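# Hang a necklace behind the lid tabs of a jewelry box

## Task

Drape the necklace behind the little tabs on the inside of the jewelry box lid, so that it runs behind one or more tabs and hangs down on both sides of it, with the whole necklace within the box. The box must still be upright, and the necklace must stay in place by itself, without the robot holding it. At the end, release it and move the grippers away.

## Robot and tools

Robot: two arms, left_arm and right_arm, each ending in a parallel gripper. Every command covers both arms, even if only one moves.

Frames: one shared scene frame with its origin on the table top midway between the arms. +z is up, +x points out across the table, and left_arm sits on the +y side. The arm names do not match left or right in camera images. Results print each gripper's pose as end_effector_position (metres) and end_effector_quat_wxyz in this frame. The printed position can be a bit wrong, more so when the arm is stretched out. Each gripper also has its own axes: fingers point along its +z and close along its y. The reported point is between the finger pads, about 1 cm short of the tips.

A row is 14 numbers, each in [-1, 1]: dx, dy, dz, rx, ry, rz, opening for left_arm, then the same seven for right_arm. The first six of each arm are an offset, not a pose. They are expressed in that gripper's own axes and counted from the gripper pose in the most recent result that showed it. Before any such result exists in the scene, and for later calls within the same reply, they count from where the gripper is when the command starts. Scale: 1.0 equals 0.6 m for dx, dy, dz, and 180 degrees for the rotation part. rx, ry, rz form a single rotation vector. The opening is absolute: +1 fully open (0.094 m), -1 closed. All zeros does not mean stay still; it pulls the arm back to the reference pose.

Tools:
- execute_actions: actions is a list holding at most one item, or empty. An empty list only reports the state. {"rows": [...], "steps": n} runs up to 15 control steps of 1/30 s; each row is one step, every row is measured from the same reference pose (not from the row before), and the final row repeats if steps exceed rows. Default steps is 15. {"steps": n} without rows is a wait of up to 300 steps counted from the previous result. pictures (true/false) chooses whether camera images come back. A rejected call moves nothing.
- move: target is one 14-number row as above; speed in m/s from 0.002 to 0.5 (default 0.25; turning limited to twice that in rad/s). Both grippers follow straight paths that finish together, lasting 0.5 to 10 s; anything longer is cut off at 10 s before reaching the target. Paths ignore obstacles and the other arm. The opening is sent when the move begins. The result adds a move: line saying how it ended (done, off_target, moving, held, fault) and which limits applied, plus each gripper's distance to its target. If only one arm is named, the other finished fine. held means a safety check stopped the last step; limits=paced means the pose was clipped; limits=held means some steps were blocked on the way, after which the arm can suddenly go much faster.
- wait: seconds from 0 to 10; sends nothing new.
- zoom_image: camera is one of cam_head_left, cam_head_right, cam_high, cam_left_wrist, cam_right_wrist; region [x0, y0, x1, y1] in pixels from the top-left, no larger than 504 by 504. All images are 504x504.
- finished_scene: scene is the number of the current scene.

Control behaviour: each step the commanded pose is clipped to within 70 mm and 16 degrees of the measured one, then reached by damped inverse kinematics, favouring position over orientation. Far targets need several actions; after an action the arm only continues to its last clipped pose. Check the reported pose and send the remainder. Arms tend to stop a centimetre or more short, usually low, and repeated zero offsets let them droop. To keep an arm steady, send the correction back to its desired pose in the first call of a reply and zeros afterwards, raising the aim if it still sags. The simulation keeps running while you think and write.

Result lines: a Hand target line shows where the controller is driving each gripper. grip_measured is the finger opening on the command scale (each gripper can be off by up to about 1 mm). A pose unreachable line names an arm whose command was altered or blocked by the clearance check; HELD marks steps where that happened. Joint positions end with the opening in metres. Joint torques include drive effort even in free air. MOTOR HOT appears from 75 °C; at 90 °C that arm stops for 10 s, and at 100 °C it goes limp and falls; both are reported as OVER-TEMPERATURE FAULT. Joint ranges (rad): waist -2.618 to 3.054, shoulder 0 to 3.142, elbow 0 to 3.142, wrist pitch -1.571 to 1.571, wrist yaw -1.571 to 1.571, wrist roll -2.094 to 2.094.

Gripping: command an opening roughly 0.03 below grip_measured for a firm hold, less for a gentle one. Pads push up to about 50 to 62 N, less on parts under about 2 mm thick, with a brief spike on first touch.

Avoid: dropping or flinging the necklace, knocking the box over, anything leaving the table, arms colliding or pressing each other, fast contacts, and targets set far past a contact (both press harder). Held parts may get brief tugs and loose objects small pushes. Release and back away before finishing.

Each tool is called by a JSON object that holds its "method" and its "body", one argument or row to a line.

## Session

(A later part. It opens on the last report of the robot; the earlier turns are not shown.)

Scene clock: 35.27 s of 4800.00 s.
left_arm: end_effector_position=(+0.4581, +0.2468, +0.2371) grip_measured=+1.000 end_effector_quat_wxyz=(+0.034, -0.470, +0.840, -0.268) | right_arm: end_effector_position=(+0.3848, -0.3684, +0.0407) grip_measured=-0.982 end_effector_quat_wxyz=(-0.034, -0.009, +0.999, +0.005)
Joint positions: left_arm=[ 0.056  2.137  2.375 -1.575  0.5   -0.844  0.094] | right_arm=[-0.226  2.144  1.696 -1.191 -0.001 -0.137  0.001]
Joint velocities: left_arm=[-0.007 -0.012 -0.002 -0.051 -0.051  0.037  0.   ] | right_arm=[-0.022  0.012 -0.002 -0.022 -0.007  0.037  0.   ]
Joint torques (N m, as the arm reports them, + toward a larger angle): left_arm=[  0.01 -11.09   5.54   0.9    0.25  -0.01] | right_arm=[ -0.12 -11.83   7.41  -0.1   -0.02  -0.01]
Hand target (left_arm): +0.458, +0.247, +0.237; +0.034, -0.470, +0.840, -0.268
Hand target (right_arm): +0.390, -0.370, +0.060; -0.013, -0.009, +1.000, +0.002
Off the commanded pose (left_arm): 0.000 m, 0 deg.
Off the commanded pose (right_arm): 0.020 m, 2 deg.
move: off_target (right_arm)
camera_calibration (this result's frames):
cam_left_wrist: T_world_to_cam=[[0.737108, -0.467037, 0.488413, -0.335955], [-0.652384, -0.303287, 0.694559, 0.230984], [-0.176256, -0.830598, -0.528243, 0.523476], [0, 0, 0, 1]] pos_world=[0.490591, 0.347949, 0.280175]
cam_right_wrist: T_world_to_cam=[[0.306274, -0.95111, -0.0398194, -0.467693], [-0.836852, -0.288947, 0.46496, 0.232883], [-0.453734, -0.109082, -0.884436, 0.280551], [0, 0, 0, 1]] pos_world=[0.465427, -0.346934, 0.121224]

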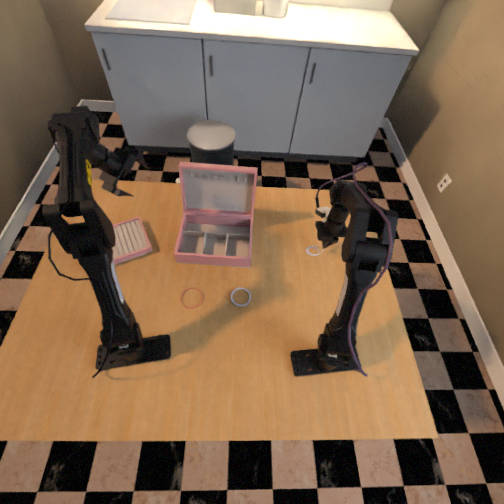

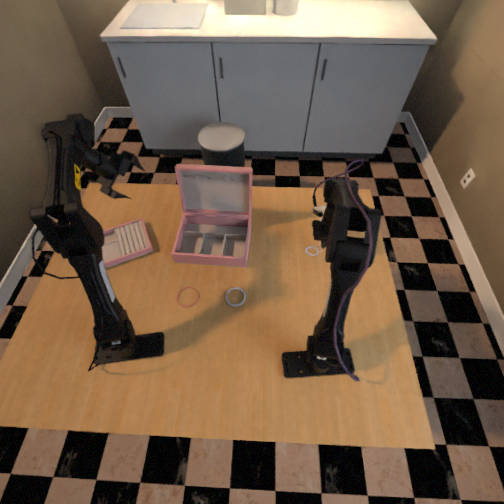

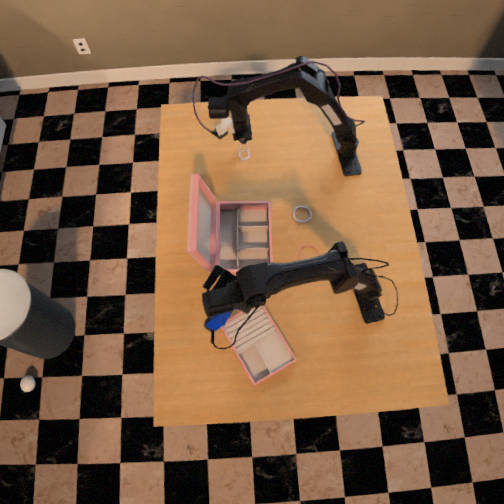

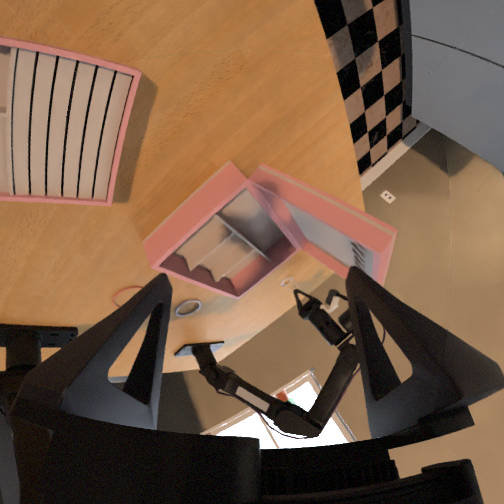

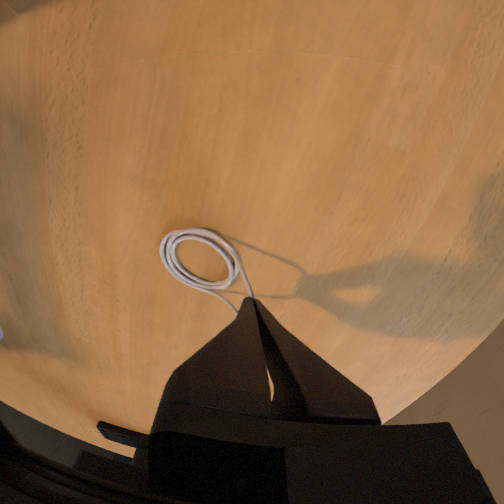

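{"method": "move", "body": {
  "target": [0,0,0,0,0,0,1,0.003,0.247,-0.51,-0.396,-0.407,0.376,-1],
  "speed": 0.13
}}

{"method": "move", "body": {
  "target": [0,0,0,0,0,0,1,0.33,0.02,0.07,0,0,0,-1],
  "speed": 0.12
}}

{"method": "move", "body": {
  "target": [0,0,0,0,0,0,1,0,-0.14,0.02,-0.03,0,0,-1],
  "speed": 0.08
}}

Scene clock: 48.13 s of 4800.00 s.
left_arm: end_effector_position=(+0.4581, +0.2468, +0.2371) grip_measured=+1.000 end_effector_quat_wxyz=(+0.034, -0.470, +0.840, -0.268) | right_arm: end_effector_position=(+0.3974, -0.2282, +0.3465) grip_measured=-0.982 end_effector_quat_wxyz=(+0.499, +0.505, +0.503, +0.493)
Joint positions: left_arm=[ 0.056  2.137  2.375 -1.575  0.5   -0.844  0.094] | right_arm=[0.293 1.191 0.898 0.276 0.408 1.574 0.001]
Joint velocities: left_arm=[-0.002 -0.007  0.012 -0.051  0.022  0.022  0.   ] | right_arm=[-0.007 -0.002 -0.012  0.022  0.022  0.081 -0.001]
Joint torques (N m, as the arm reports them, + toward a larger angle): left_arm=[  0.01 -11.12   5.52   0.89   0.25  -0.02] | right_arm=[ 0.92 -1.82  8.    1.65  0.14  0.04]
Hand target (left_arm): +0.458, +0.247, +0.237; +0.034, -0.470, +0.840, -0.268
Hand target (right_arm): +0.401, -0.225, +0.352; +0.502, +0.505, +0.494, +0.500
Off the commanded pose (left_arm): 0.000 m, 0 deg.
Off the commanded pose (right_arm): 0.006 m, 1 deg.
After step 90, 1.10 s passed at rest.
move: done
camera_calibration (this result's frames):
cam_left_wrist: T_world_to_cam=[[0.737108, -0.467037, 0.488413, -0.335955], [-0.652384, -0.303287, 0.694559, 0.230984], [-0.176256, -0.830598, -0.528243, 0.523476], [0, 0, 0, 1]] pos_world=[0.490591, 0.347949, 0.280175]
cam_right_wrist: T_world_to_cam=[[-0.0063666, -0.294081, -0.955759, 0.265564], [-0.407973, 0.873381, -0.266016, 0.489927], [0.912972, 0.38823, -0.125538, -0.120583], [0, 0, 0, 1]] pos_world=[0.311657, -0.302981, 0.369006]

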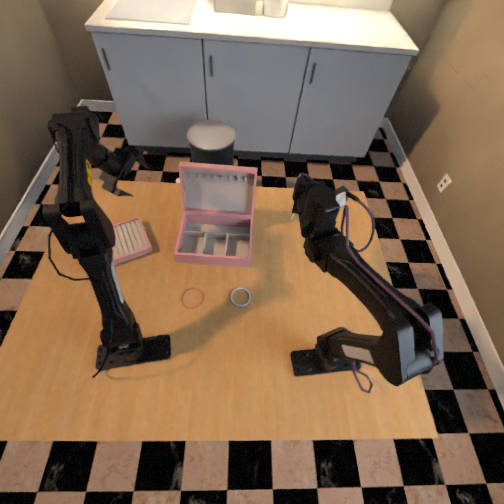

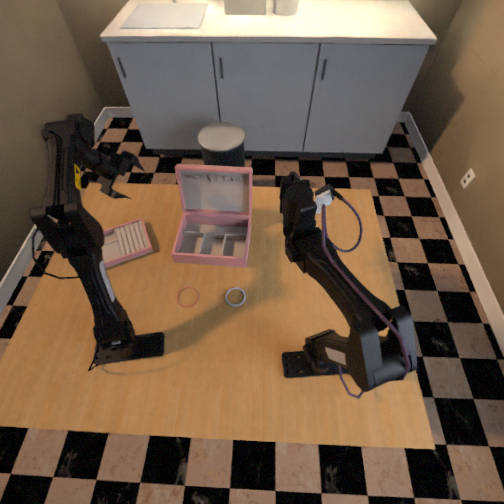

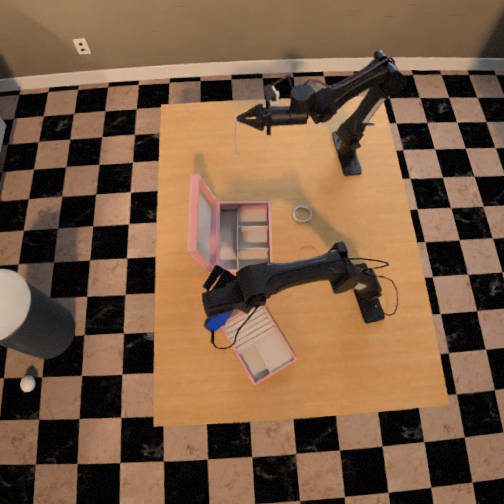

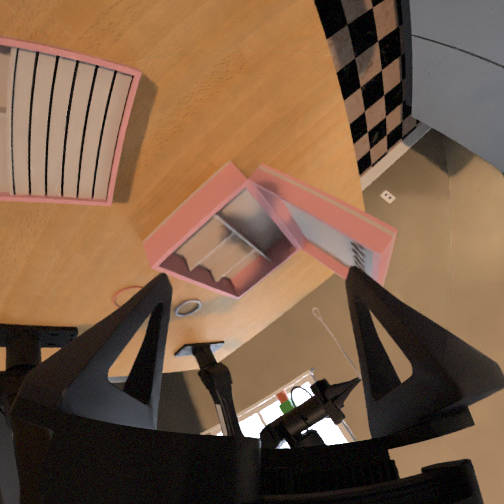

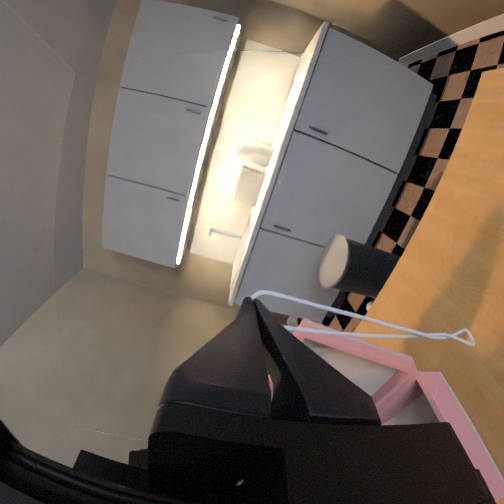

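Scene clock: 50.33 s of 4800.00 s.
left_arm: end_effector_position=(+0.4581, +0.2468, +0.2371) grip_measured=+1.000 end_effector_quat_wxyz=(+0.034, -0.470, +0.840, -0.268) | right_arm: end_effector_position=(+0.4391, -0.0304, +0.3468) grip_measured=-0.982 end_effector_quat_wxyz=(+0.497, +0.501, +0.510, +0.491)
Joint positions: left_arm=[ 0.056  2.137  2.375 -1.575  0.5   -0.844  0.094] | right_arm=[0.722 1.777 1.443 0.3   0.826 1.581 0.001]
Joint velocities: left_arm=[-0.002 -0.002  0.007 -0.007  0.022 -0.051  0.   ] | right_arm=[-0.032  0.012  0.007 -0.022  0.037  0.051  0.   ]
Joint torques (N m, as the arm reports them, + toward a larger angle): left_arm=[  0.03 -11.1    5.5    0.88   0.25  -0.01] | right_arm=[ 0.54 -7.51  8.98  1.18  0.13  0.03]
Hand target (left_arm): +0.458, +0.247, +0.237; +0.034, -0.470, +0.840, -0.268
Hand target (right_arm): +0.438, -0.029, +0.355; +0.499, +0.505, +0.503, +0.494
Off the commanded pose (left_arm): 0.000 m, 0 deg.
Off the commanded pose (right_arm): 0.010 m, 1 deg.
move: done
camera_calibration (this result's frames):
cam_left_wrist: T_world_to_cam=[[0.737108, -0.467037, 0.488413, -0.335955], [-0.652384, -0.303287, 0.694559, 0.230984], [-0.176256, -0.830598, -0.528243, 0.523476], [0, 0, 0, 1]] pos_world=[0.490591, 0.347949, 0.280175]
cam_right_wrist: T_world_to_cam=[[-0.0104661, -0.305205, -0.952229, 0.324546], [-0.418947, 0.86601, -0.272965, 0.341231], [0.90795, 0.396077, -0.136928, -0.229053], [0, 0, 0, 1]] pos_world=[0.354323, -0.105734, 0.370823]

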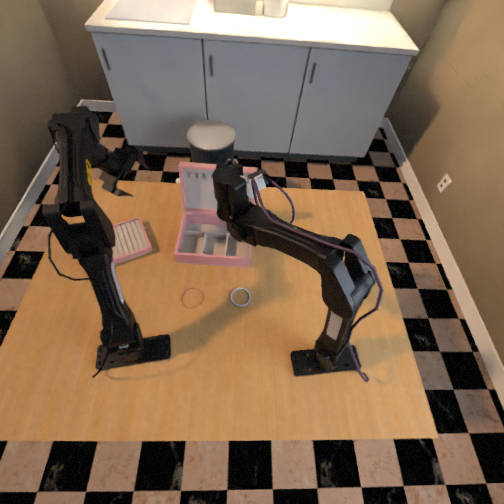

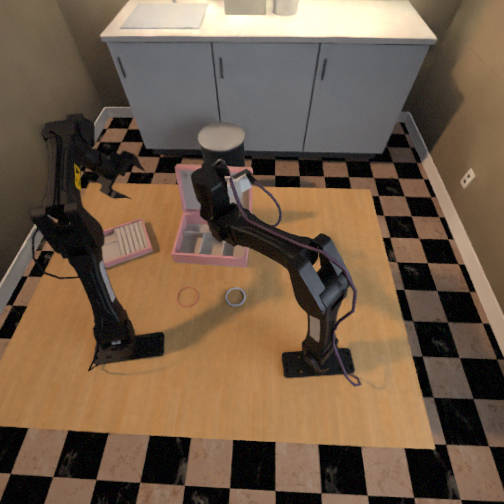

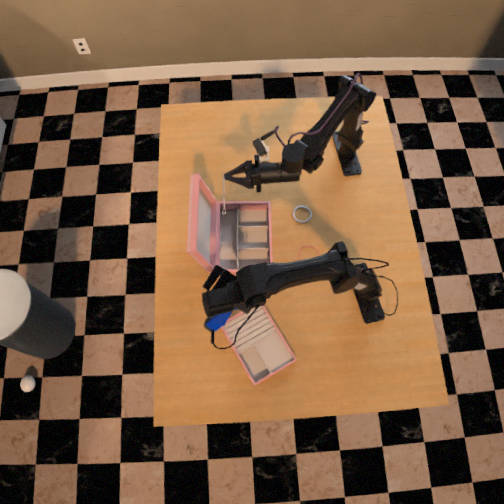

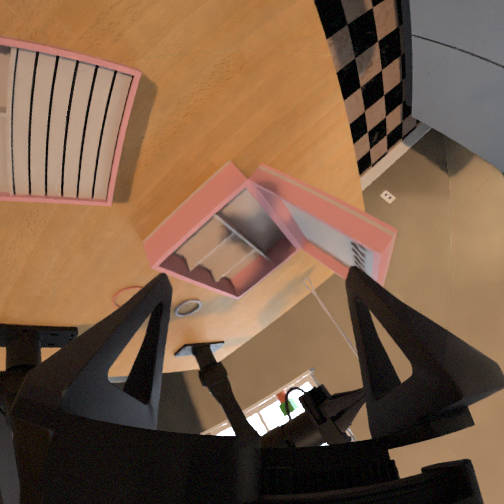

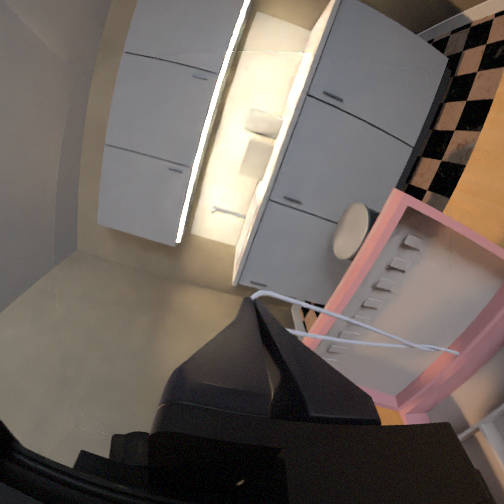

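Scene clock: 52.00 s of 4800.00 s.
left_arm: end_effector_position=(+0.4581, +0.2468, +0.2371) grip_measured=+1.000 end_effector_quat_wxyz=(+0.034, -0.470, +0.840, -0.268) | right_arm: end_effector_position=(+0.4463, -0.0289, +0.2591) grip_measured=-0.982 end_effector_quat_wxyz=(+0.516, +0.483, +0.489, +0.511)
Joint positions: left_arm=[ 0.056  2.137  2.375 -1.575  0.5   -0.844  0.094] | right_arm=[0.711 1.924 1.176 0.83  0.817 1.501 0.001]
Joint velocities: left_arm=[-0.002  0.007 -0.007  0.022 -0.081 -0.125  0.   ] | right_arm=[ 0.007  0.017 -0.017  0.007 -0.037 -0.007  0.   ]
Joint torques (N m, as the arm reports them, + toward a larger angle): left_arm=[  0.04 -11.11   5.51   0.88   0.24  -0.01] | right_arm=[-0.92 -8.29  5.99  1.42 -0.2  -0.16]
Hand target (left_arm): +0.458, +0.247, +0.237; +0.034, -0.470, +0.840, -0.268
Hand target (right_arm): +0.449, -0.031, +0.262; +0.520, +0.478, +0.487, +0.514
Off the commanded pose (left_arm): 0.000 m, 0 deg.
Off the commanded pose (right_arm): 0.005 m, 1 deg.
move: done
camera_calibration (this result's frames):
cam_left_wrist: T_world_to_cam=[[0.737108, -0.467037, 0.488413, -0.335955], [-0.652384, -0.303287, 0.694559, 0.230984], [-0.176256, -0.830598, -0.528243, 0.523476], [0, 0, 0, 1]] pos_world=[0.490591, 0.347949, 0.280175]
cam_right_wrist: T_world_to_cam=[[0.0638997, -0.300587, -0.951611, 0.20831], [-0.394217, 0.868405, -0.300776, 0.315218], [0.916793, 0.394361, -0.0630058, -0.271331], [0, 0, 0, 1]] pos_world=[0.359708, -0.104119, 0.275945]

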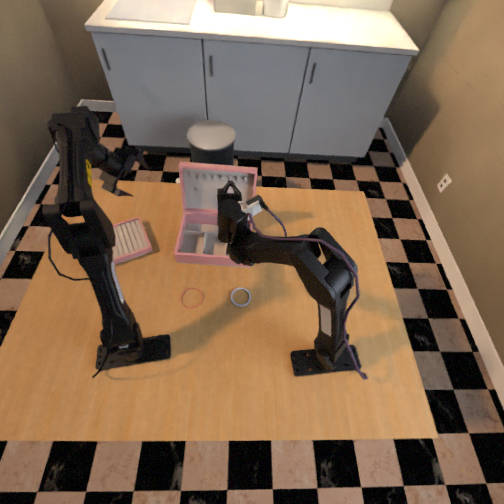

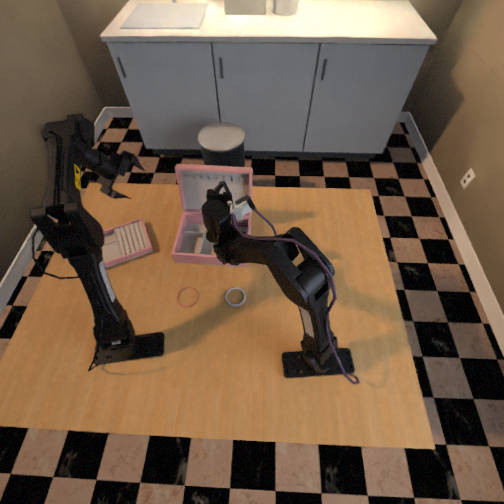

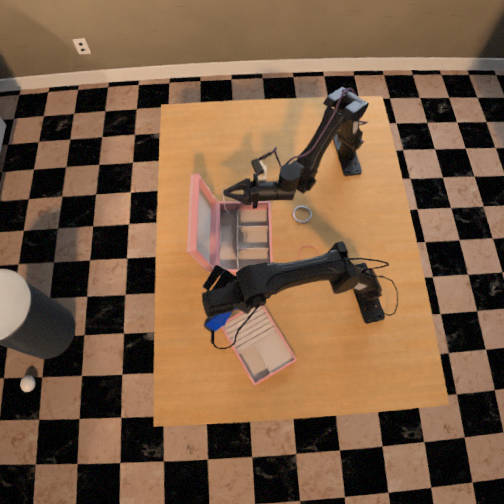

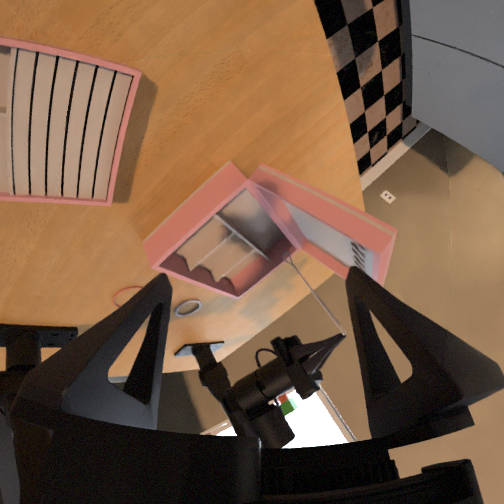

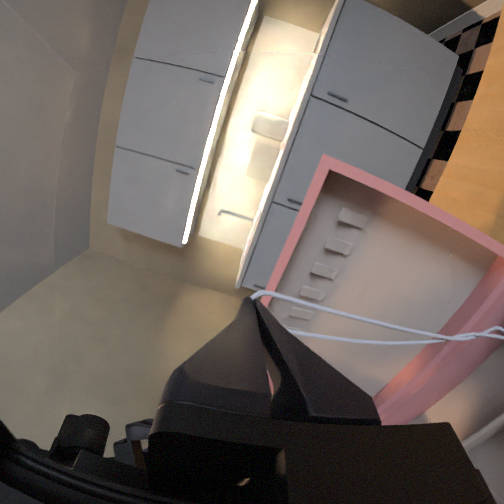

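{"method": "zoom_image", "body": {
  "camera": "cam_right_wrist",
  "region": [240, 150, 420, 330]
}}

Region (240, 150, 420, 330) of cam_right_wrist's 504x504 image, scaled by 2.800, with more detail than that image has.

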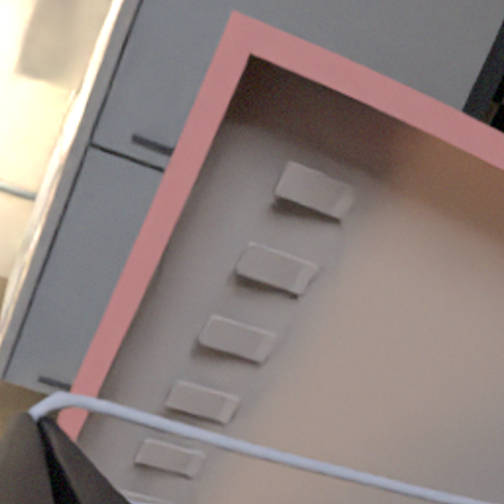

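{"method": "move", "body": {
  "target": [0,0,0,0,0,0,1,0,-0.075,0.08,0,0,0,-1],
  "speed": 0.05
}}

{"method": "move", "body": {
  "target": [0,0,0,0,0,0,1,0.005,0.01,0.07,-0.01,0,0,-1],
  "speed": 0.03
}}

{"method": "zoom_image", "body": {
  "camera": "cam_right_wrist",
  "region": [180, 180, 420, 420]
}}

Scene clock: 59.33 s of 4800.00 s.
left_arm: end_effector_position=(+0.4581, +0.2468, +0.2371) grip_measured=+1.000 end_effector_quat_wxyz=(+0.034, -0.470, +0.840, -0.268) | right_arm: end_effector_position=(+0.4902, -0.0305, +0.2013) grip_measured=-0.982 end_effector_quat_wxyz=(+0.518, +0.484, +0.506, +0.491)
Joint positions: left_arm=[ 0.056  2.137  2.375 -1.575  0.5   -0.844  0.094] | right_arm=[0.636 2.119 1.252 0.892 0.748 1.505 0.001]
Joint velocities: left_arm=[-0.002 -0.002  0.002 -0.037  0.037  0.081  0.   ] | right_arm=[-0.012 -0.012 -0.017 -0.037 -0.066  0.007  0.001]
Joint torques (N m, as the arm reports them, + toward a larger angle): left_arm=[  0.02 -11.13   5.49   0.88   0.24   0.  ] | right_arm=[-0.81 -9.45  8.09  1.45 -0.18  0.06]
Hand target (left_arm): +0.458, +0.247, +0.237; +0.034, -0.470, +0.840, -0.268
Hand target (right_arm): +0.496, -0.030, +0.216; +0.517, +0.483, +0.489, +0.511
Off the commanded pose (left_arm): 0.000 m, 0 deg.
Off the commanded pose (right_arm): 0.017 m, 3 deg.
move: off_target (right_arm)
camera_calibration (this result's frames):
cam_left_wrist: T_world_to_cam=[[0.737108, -0.467037, 0.488413, -0.335955], [-0.652384, -0.303287, 0.694559, 0.230984], [-0.176256, -0.830598, -0.528243, 0.523476], [0, 0, 0, 1]] pos_world=[0.490591, 0.347949, 0.280175]
cam_right_wrist: T_world_to_cam=[[0.0270151, -0.336821, -0.941181, 0.164919], [-0.400452, 0.859029, -0.318916, 0.323029], [0.915919, 0.385514, -0.111674, -0.3046], [0, 0, 0, 1]] pos_world=[0.403891, -0.104516, 0.224222]

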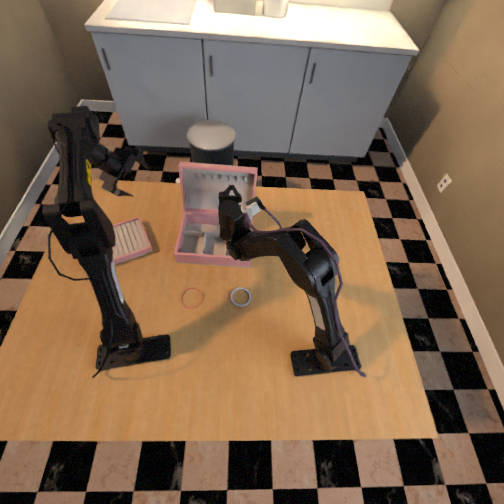

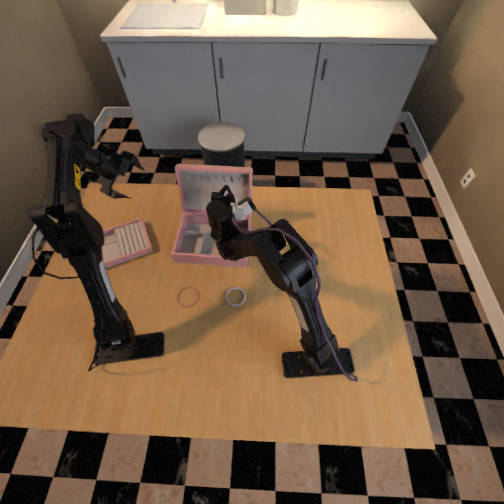

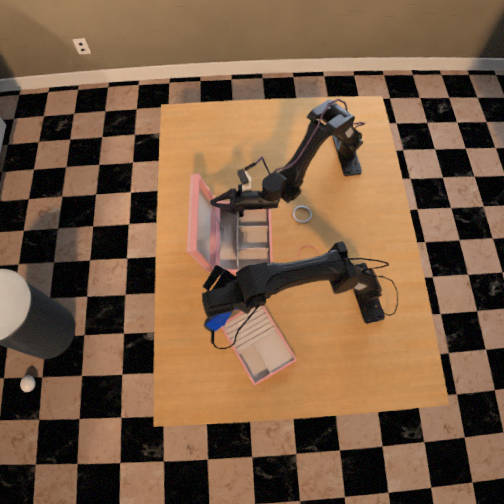

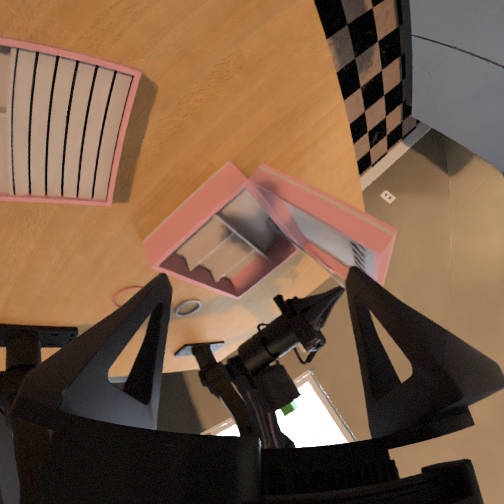

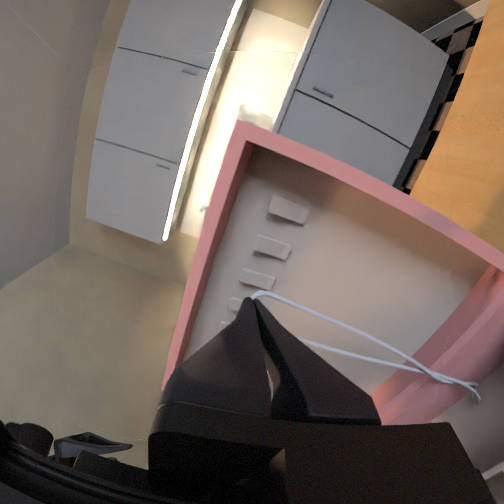

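Scene clock: 61.00 s of 4800.00 s.
left_arm: end_effector_position=(+0.4581, +0.2468, +0.2371) grip_measured=+1.000 end_effector_quat_wxyz=(+0.034, -0.470, +0.840, -0.268) | right_arm: end_effector_position=(+0.5253, -0.0277, +0.2016) grip_measured=-0.982 end_effector_quat_wxyz=(+0.522, +0.482, +0.496, +0.499)
Joint positions: left_arm=[ 0.056  2.137  2.375 -1.575  0.5   -0.844  0.094] | right_arm=[0.59  2.222 1.4   0.879 0.705 1.497 0.001]
Joint velocities: left_arm=[ 0.022 -0.012 -0.002 -0.007  0.022 -0.007  0.   ] | right_arm=[-0.017 -0.022  0.002 -0.022 -0.051  0.051 -0.001]
Joint torques (N m, as the arm reports them, + toward a larger angle): left_arm=[ -0.01 -11.12   5.54   0.89   0.25  -0.01] | right_arm=[ -0.84 -10.01   8.09   1.22  -0.18  -0.12]
Hand target (left_arm): +0.458, +0.247, +0.237; +0.034, -0.470, +0.840, -0.268
Hand target (right_arm): +0.532, -0.027, +0.208; +0.525, +0.476, +0.498, +0.499
Off the commanded pose (left_arm): 0.000 m, 0 deg.
Off the commanded pose (right_arm): 0.009 m, 1 deg.
move: done
camera_calibration (this result's frames):
cam_left_wrist: T_world_to_cam=[[0.737108, -0.467037, 0.488413, -0.335955], [-0.652384, -0.303287, 0.694559, 0.230984], [-0.176256, -0.830598, -0.528243, 0.523476], [0, 0, 0, 1]] pos_world=[0.490591, 0.347949, 0.280175]
cam_right_wrist: T_world_to_cam=[[0.0494072, -0.325715, -0.944176, 0.154374], [-0.389649, 0.864138, -0.318494, 0.32911], [0.919637, 0.383633, -0.0842199, -0.345393], [0, 0, 0, 1]] pos_world=[0.438246, -0.101611, 0.221487]

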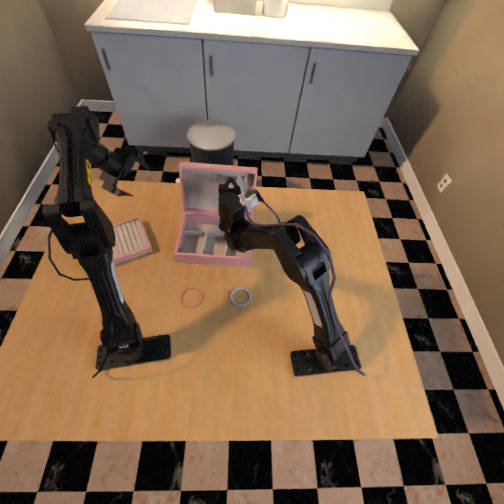

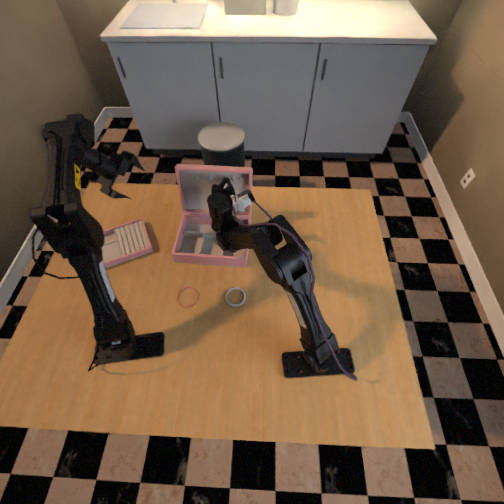

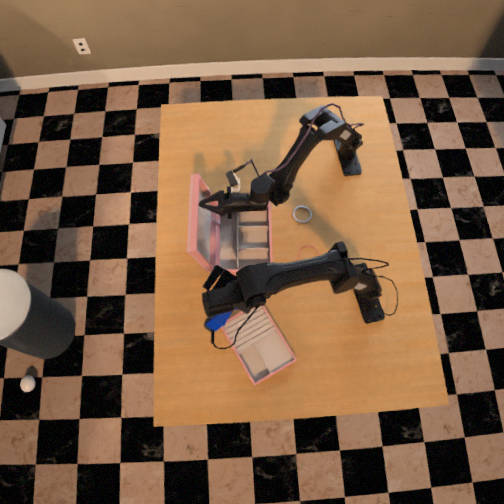

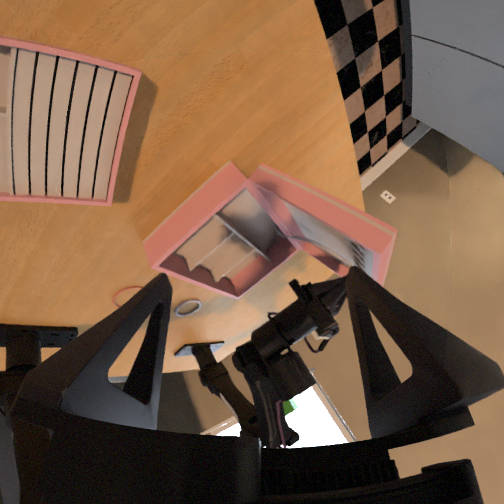

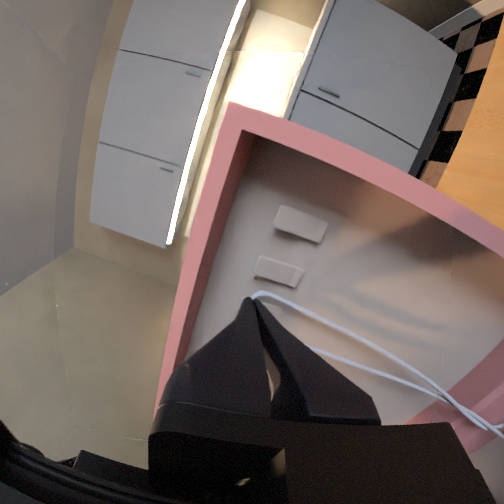

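Region (180, 180, 420, 420) of cam_right_wrist's 504x504 image, scaled by 2.100, with more detail than that image has.

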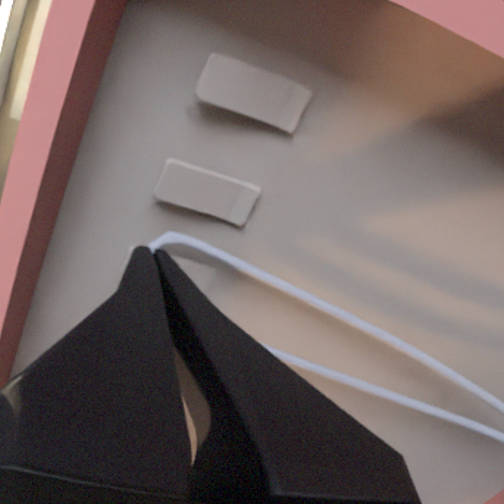

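{"method": "move", "body": {
  "target": [0,0,0,0,0,0,1,0,0.055,0.005,-0.03,0,0,-1],
  "speed": 0.04
}}

Scene clock: 64.67 s of 4800.00 s.
left_arm: end_effector_position=(+0.4581, +0.2468, +0.2371) grip_measured=+1.000 end_effector_quat_wxyz=(+0.034, -0.470, +0.840, -0.268) | right_arm: end_effector_position=(+0.5245, -0.0282, +0.2152) grip_measured=-0.982 end_effector_quat_wxyz=(+0.539, +0.466, +0.486, +0.506)
Joint positions: left_arm=[ 0.056  2.137  2.375 -1.575  0.5   -0.844  0.094] | right_arm=[0.59  2.222 1.4   0.945 0.704 1.438 0.001]
Joint velocities: left_arm=[ 0.012 -0.012 -0.012  0.007 -0.051 -0.037  0.   ] | right_arm=[ 0.017 -0.022 -0.007 -0.037 -0.007 -0.037 -0.001]
Joint torques (N m, as the arm reports them, + toward a larger angle): left_arm=[  0.03 -11.11   5.49   0.88   0.24  -0.01] | right_arm=[ -0.26 -10.95   7.8    1.49  -0.18  -0.16]
Hand target (left_arm): +0.458, +0.247, +0.237; +0.034, -0.470, +0.840, -0.268
Hand target (right_arm): +0.526, -0.027, +0.235; +0.544, +0.458, +0.472, +0.522
Off the commanded pose (left_arm): 0.000 m, 0 deg.
Off the commanded pose (right_arm): 0.020 m, 3 deg.
move: off_target (right_arm)
camera_calibration (this result's frames):
cam_left_wrist: T_world_to_cam=[[0.737108, -0.467037, 0.488413, -0.335955], [-0.652384, -0.303287, 0.694559, 0.230984], [-0.176256, -0.830598, -0.528243, 0.523476], [0, 0, 0, 1]] pos_world=[0.490591, 0.347949, 0.280175]
cam_right_wrist: T_world_to_cam=[[0.0952829, -0.341489, -0.935044, 0.140584], [-0.370458, 0.859684, -0.351717, 0.330509], [0.923949, 0.379907, -0.044594, -0.354129], [0, 0, 0, 1]] pos_world=[0.436242, -0.10159, 0.231906]

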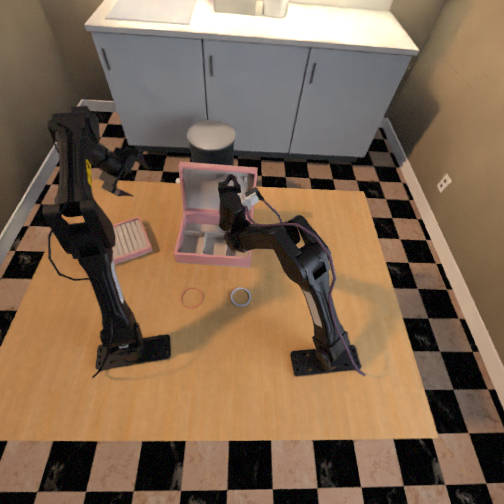

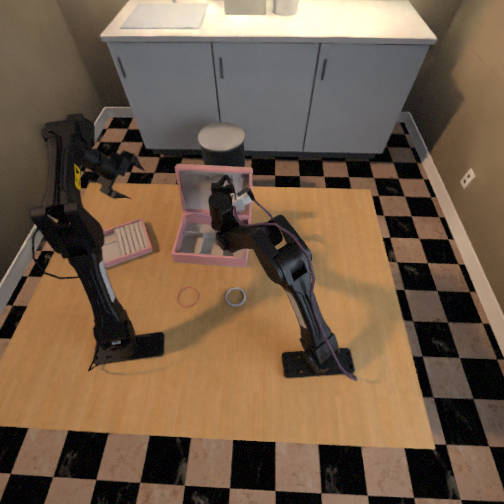

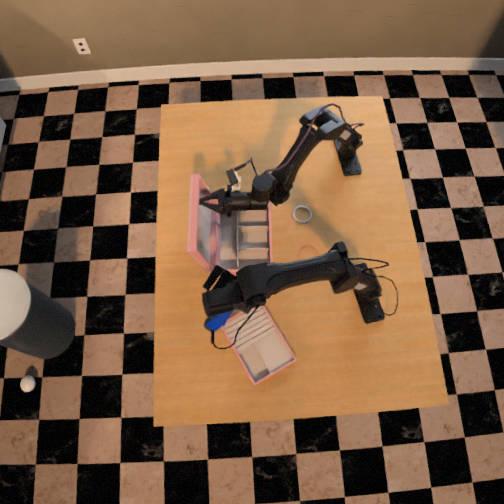

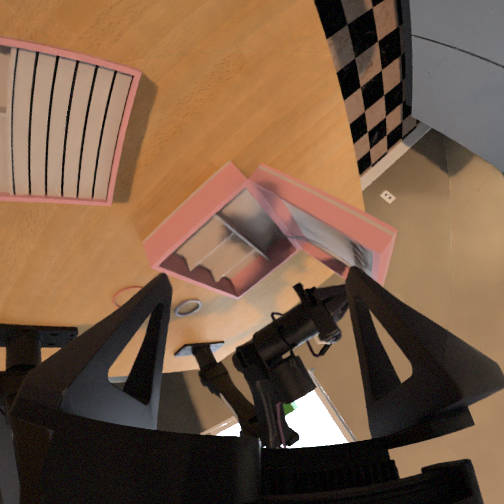

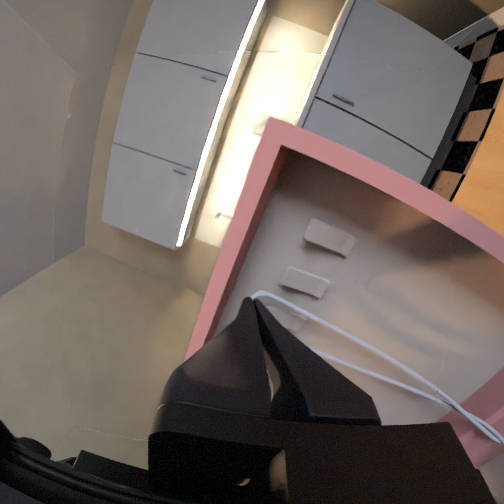

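{"method": "move", "body": {
  "target": [0,0,0,0,0,0,1,0.008,0.008,0.058,-0.01,0,0,-1],
  "speed": 0.025
}}

{"method": "zoom_image", "body": {
  "camera": "cam_right_wrist",
  "region": [180, 180, 420, 420]
}}

Scene clock: 67.70 s of 4800.00 s.
left_arm: end_effector_position=(+0.4581, +0.2468, +0.2371) grip_measured=+1.000 end_effector_quat_wxyz=(+0.034, -0.470, +0.840, -0.268) | right_arm: end_effector_position=(+0.5508, -0.0220, +0.2167) grip_measured=-0.982 end_effector_quat_wxyz=(+0.542, +0.464, +0.475, +0.515)
Joint positions: left_arm=[ 0.056  2.137  2.375 -1.575  0.5   -0.844  0.094] | right_arm=[0.565 2.315 1.543 0.925 0.68  1.436 0.001]
Joint velocities: left_arm=[-0.012  0.007  0.002 -0.022 -0.051 -0.007  0.   ] | right_arm=[-0.007 -0.017  0.002  0.007 -0.037  0.022  0.001]
Joint torques (N m, as the arm reports them, + toward a larger angle): left_arm=[  0.01 -11.12   5.49   0.88   0.25  -0.01] | right_arm=[ -1.14 -10.68   8.17   1.16  -0.27  -0.14]
Hand target (left_arm): +0.458, +0.247, +0.237; +0.034, -0.470, +0.840, -0.268
Hand target (right_arm): +0.558, -0.024, +0.223; +0.546, +0.457, +0.478, +0.514
Off the commanded pose (left_arm): 0.000 m, 0 deg.
Off the commanded pose (right_arm): 0.010 m, 1 deg.
move: done
camera_calibration (this result's frames):
cam_left_wrist: T_world_to_cam=[[0.737108, -0.467037, 0.488413, -0.335955], [-0.652384, -0.303287, 0.694559, 0.230984], [-0.176256, -0.830598, -0.528243, 0.523476], [0, 0, 0, 1]] pos_world=[0.490591, 0.347949, 0.280175]
cam_right_wrist: T_world_to_cam=[[0.118316, -0.328666, -0.937006, 0.129559], [-0.359834, 0.865304, -0.348953, 0.32917], [0.925484, 0.378454, -0.0158857, -0.387871], [0, 0, 0, 1]] pos_world=[0.462086, -0.0954588, 0.230101]

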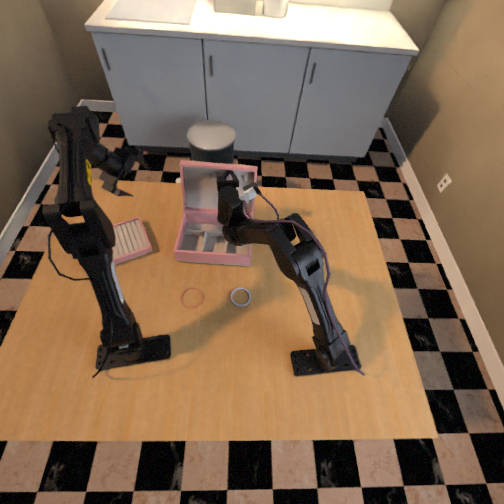

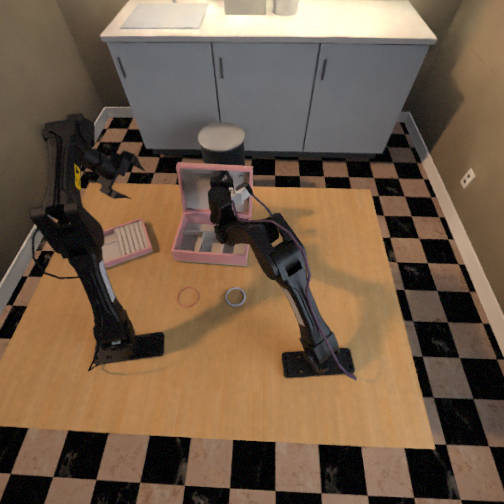

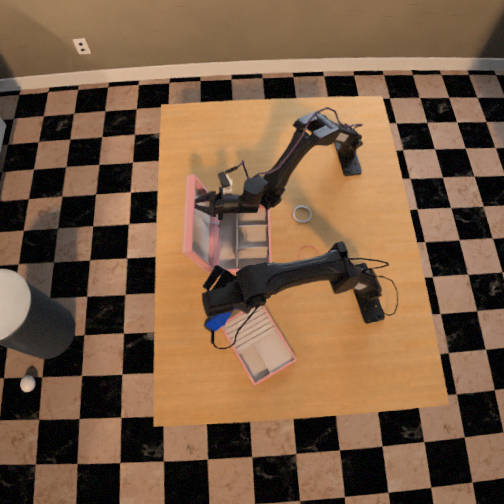

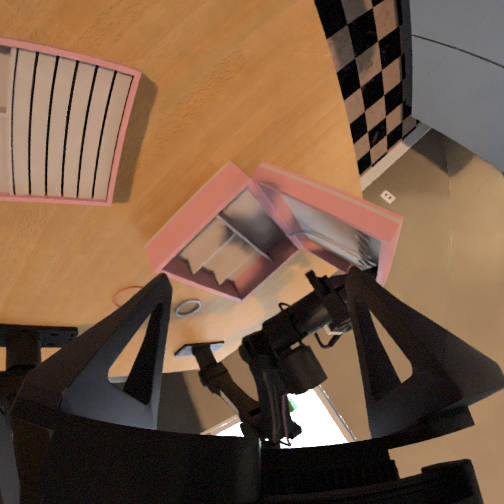

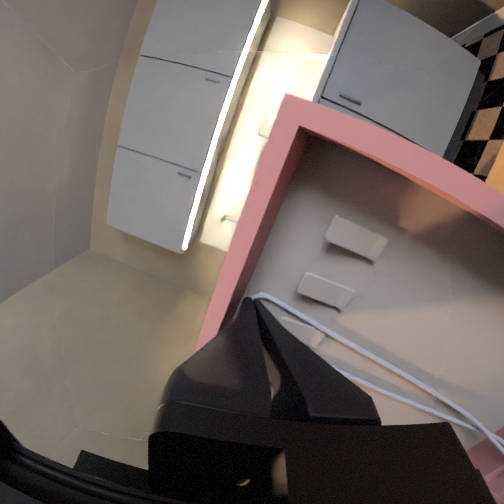

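Region (180, 180, 420, 420) of cam_right_wrist's 504x504 image, scaled by 2.100, with more detail than that image has.

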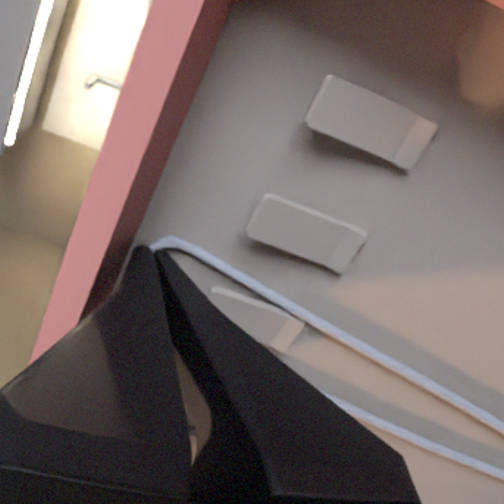

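{"method": "move", "body": {
  "target": [0,0,0,0,0,0,1,0.035,-0.003,0,0,0,0,-1],
  "speed": 0.02
}}

{"method": "zoom_image", "body": {
  "camera": "cam_right_wrist",
  "region": [180, 180, 420, 420]
}}

Scene clock: 70.67 s of 4800.00 s.
left_arm: end_effector_position=(+0.4581, +0.2468, +0.2371) grip_measured=+1.000 end_effector_quat_wxyz=(+0.034, -0.470, +0.840, -0.268) | right_arm: end_effector_position=(+0.5502, -0.0072, +0.2109) grip_measured=-0.982 end_effector_quat_wxyz=(+0.541, +0.465, +0.473, +0.517)
Joint positions: left_arm=[ 0.056  2.137  2.375 -1.575  0.5   -0.844  0.094] | right_arm=[0.59  2.359 1.593 0.925 0.705 1.436 0.001]
Joint velocities: left_arm=[-0.017  0.022 -0.007  0.037 -0.037  0.007  0.   ] | right_arm=[ 0.012 -0.007  0.002 -0.037 -0.051  0.051 -0.   ]
Joint torques (N m, as the arm reports them, + toward a larger angle): left_arm=[  0.01 -11.12   5.51   0.89   0.25  -0.01] | right_arm=[  0.68 -10.65   8.26   1.12   0.    -0.06]
Hand target (left_arm): +0.458, +0.247, +0.237; +0.034, -0.470, +0.840, -0.268
Hand target (right_arm): +0.551, -0.001, +0.214; +0.542, +0.463, +0.475, +0.515
Off the commanded pose (left_arm): 0.000 m, 0 deg.
Off the commanded pose (right_arm): 0.007 m, 0 deg.
move: done
camera_calibration (this result's frames):
cam_left_wrist: T_world_to_cam=[[0.737108, -0.467037, 0.488413, -0.335955], [-0.652384, -0.303287, 0.694559, 0.230984], [-0.176256, -0.830598, -0.528243, 0.523476], [0, 0, 0, 1]] pos_world=[0.490591, 0.347949, 0.280175]
cam_right_wrist: T_world_to_cam=[[0.12044, -0.322257, -0.938959, 0.128421], [-0.358971, 0.867704, -0.343846, 0.312589], [0.925545, 0.378472, -0.0111746, -0.394002], [0, 0, 0, 1]] pos_world=[0.46141, -0.0807317, 0.223662]

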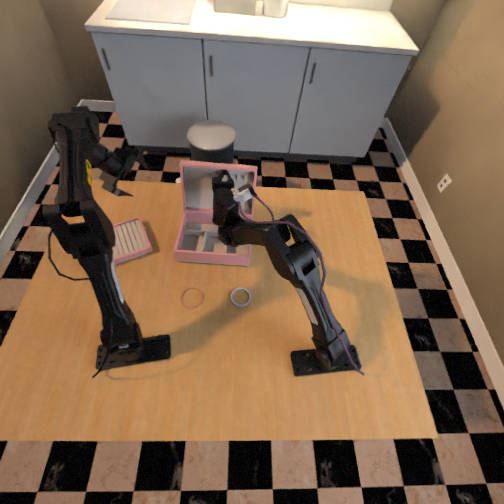

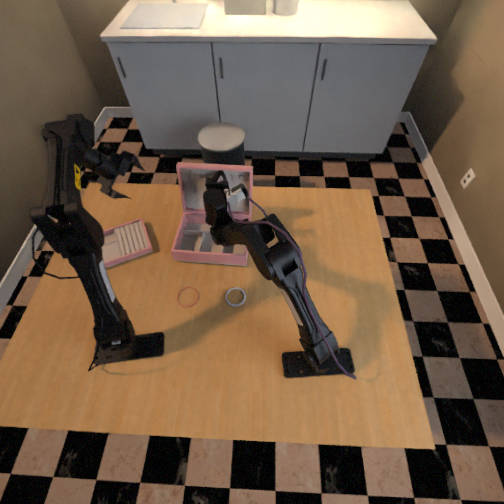

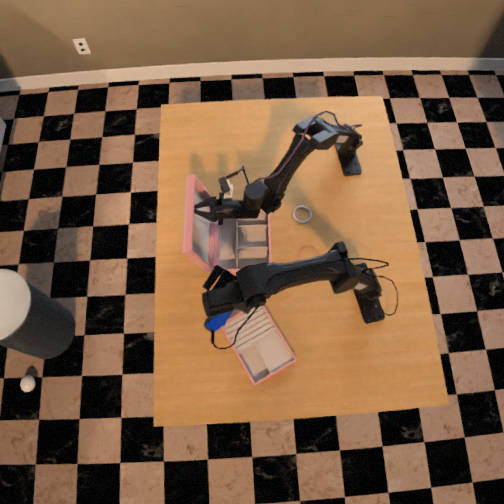

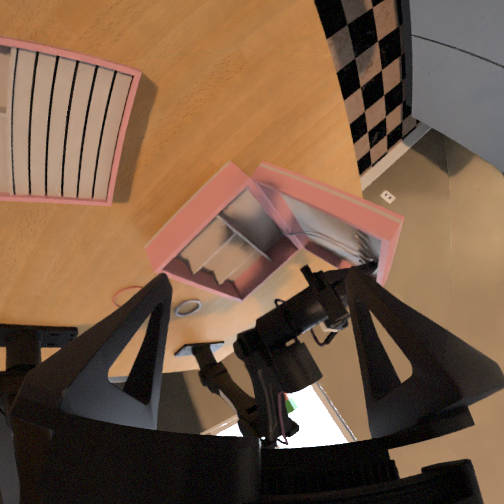

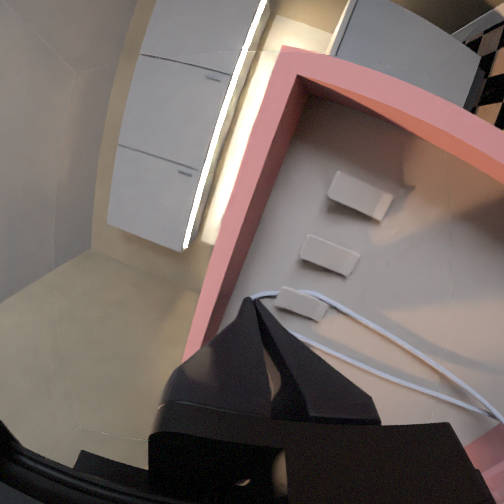

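Region (180, 180, 420, 420) of cam_right_wrist's 504x504 image, scaled by 2.100, with more detail than that image has.

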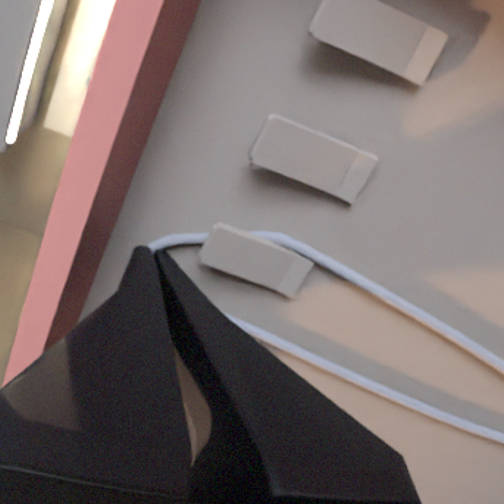

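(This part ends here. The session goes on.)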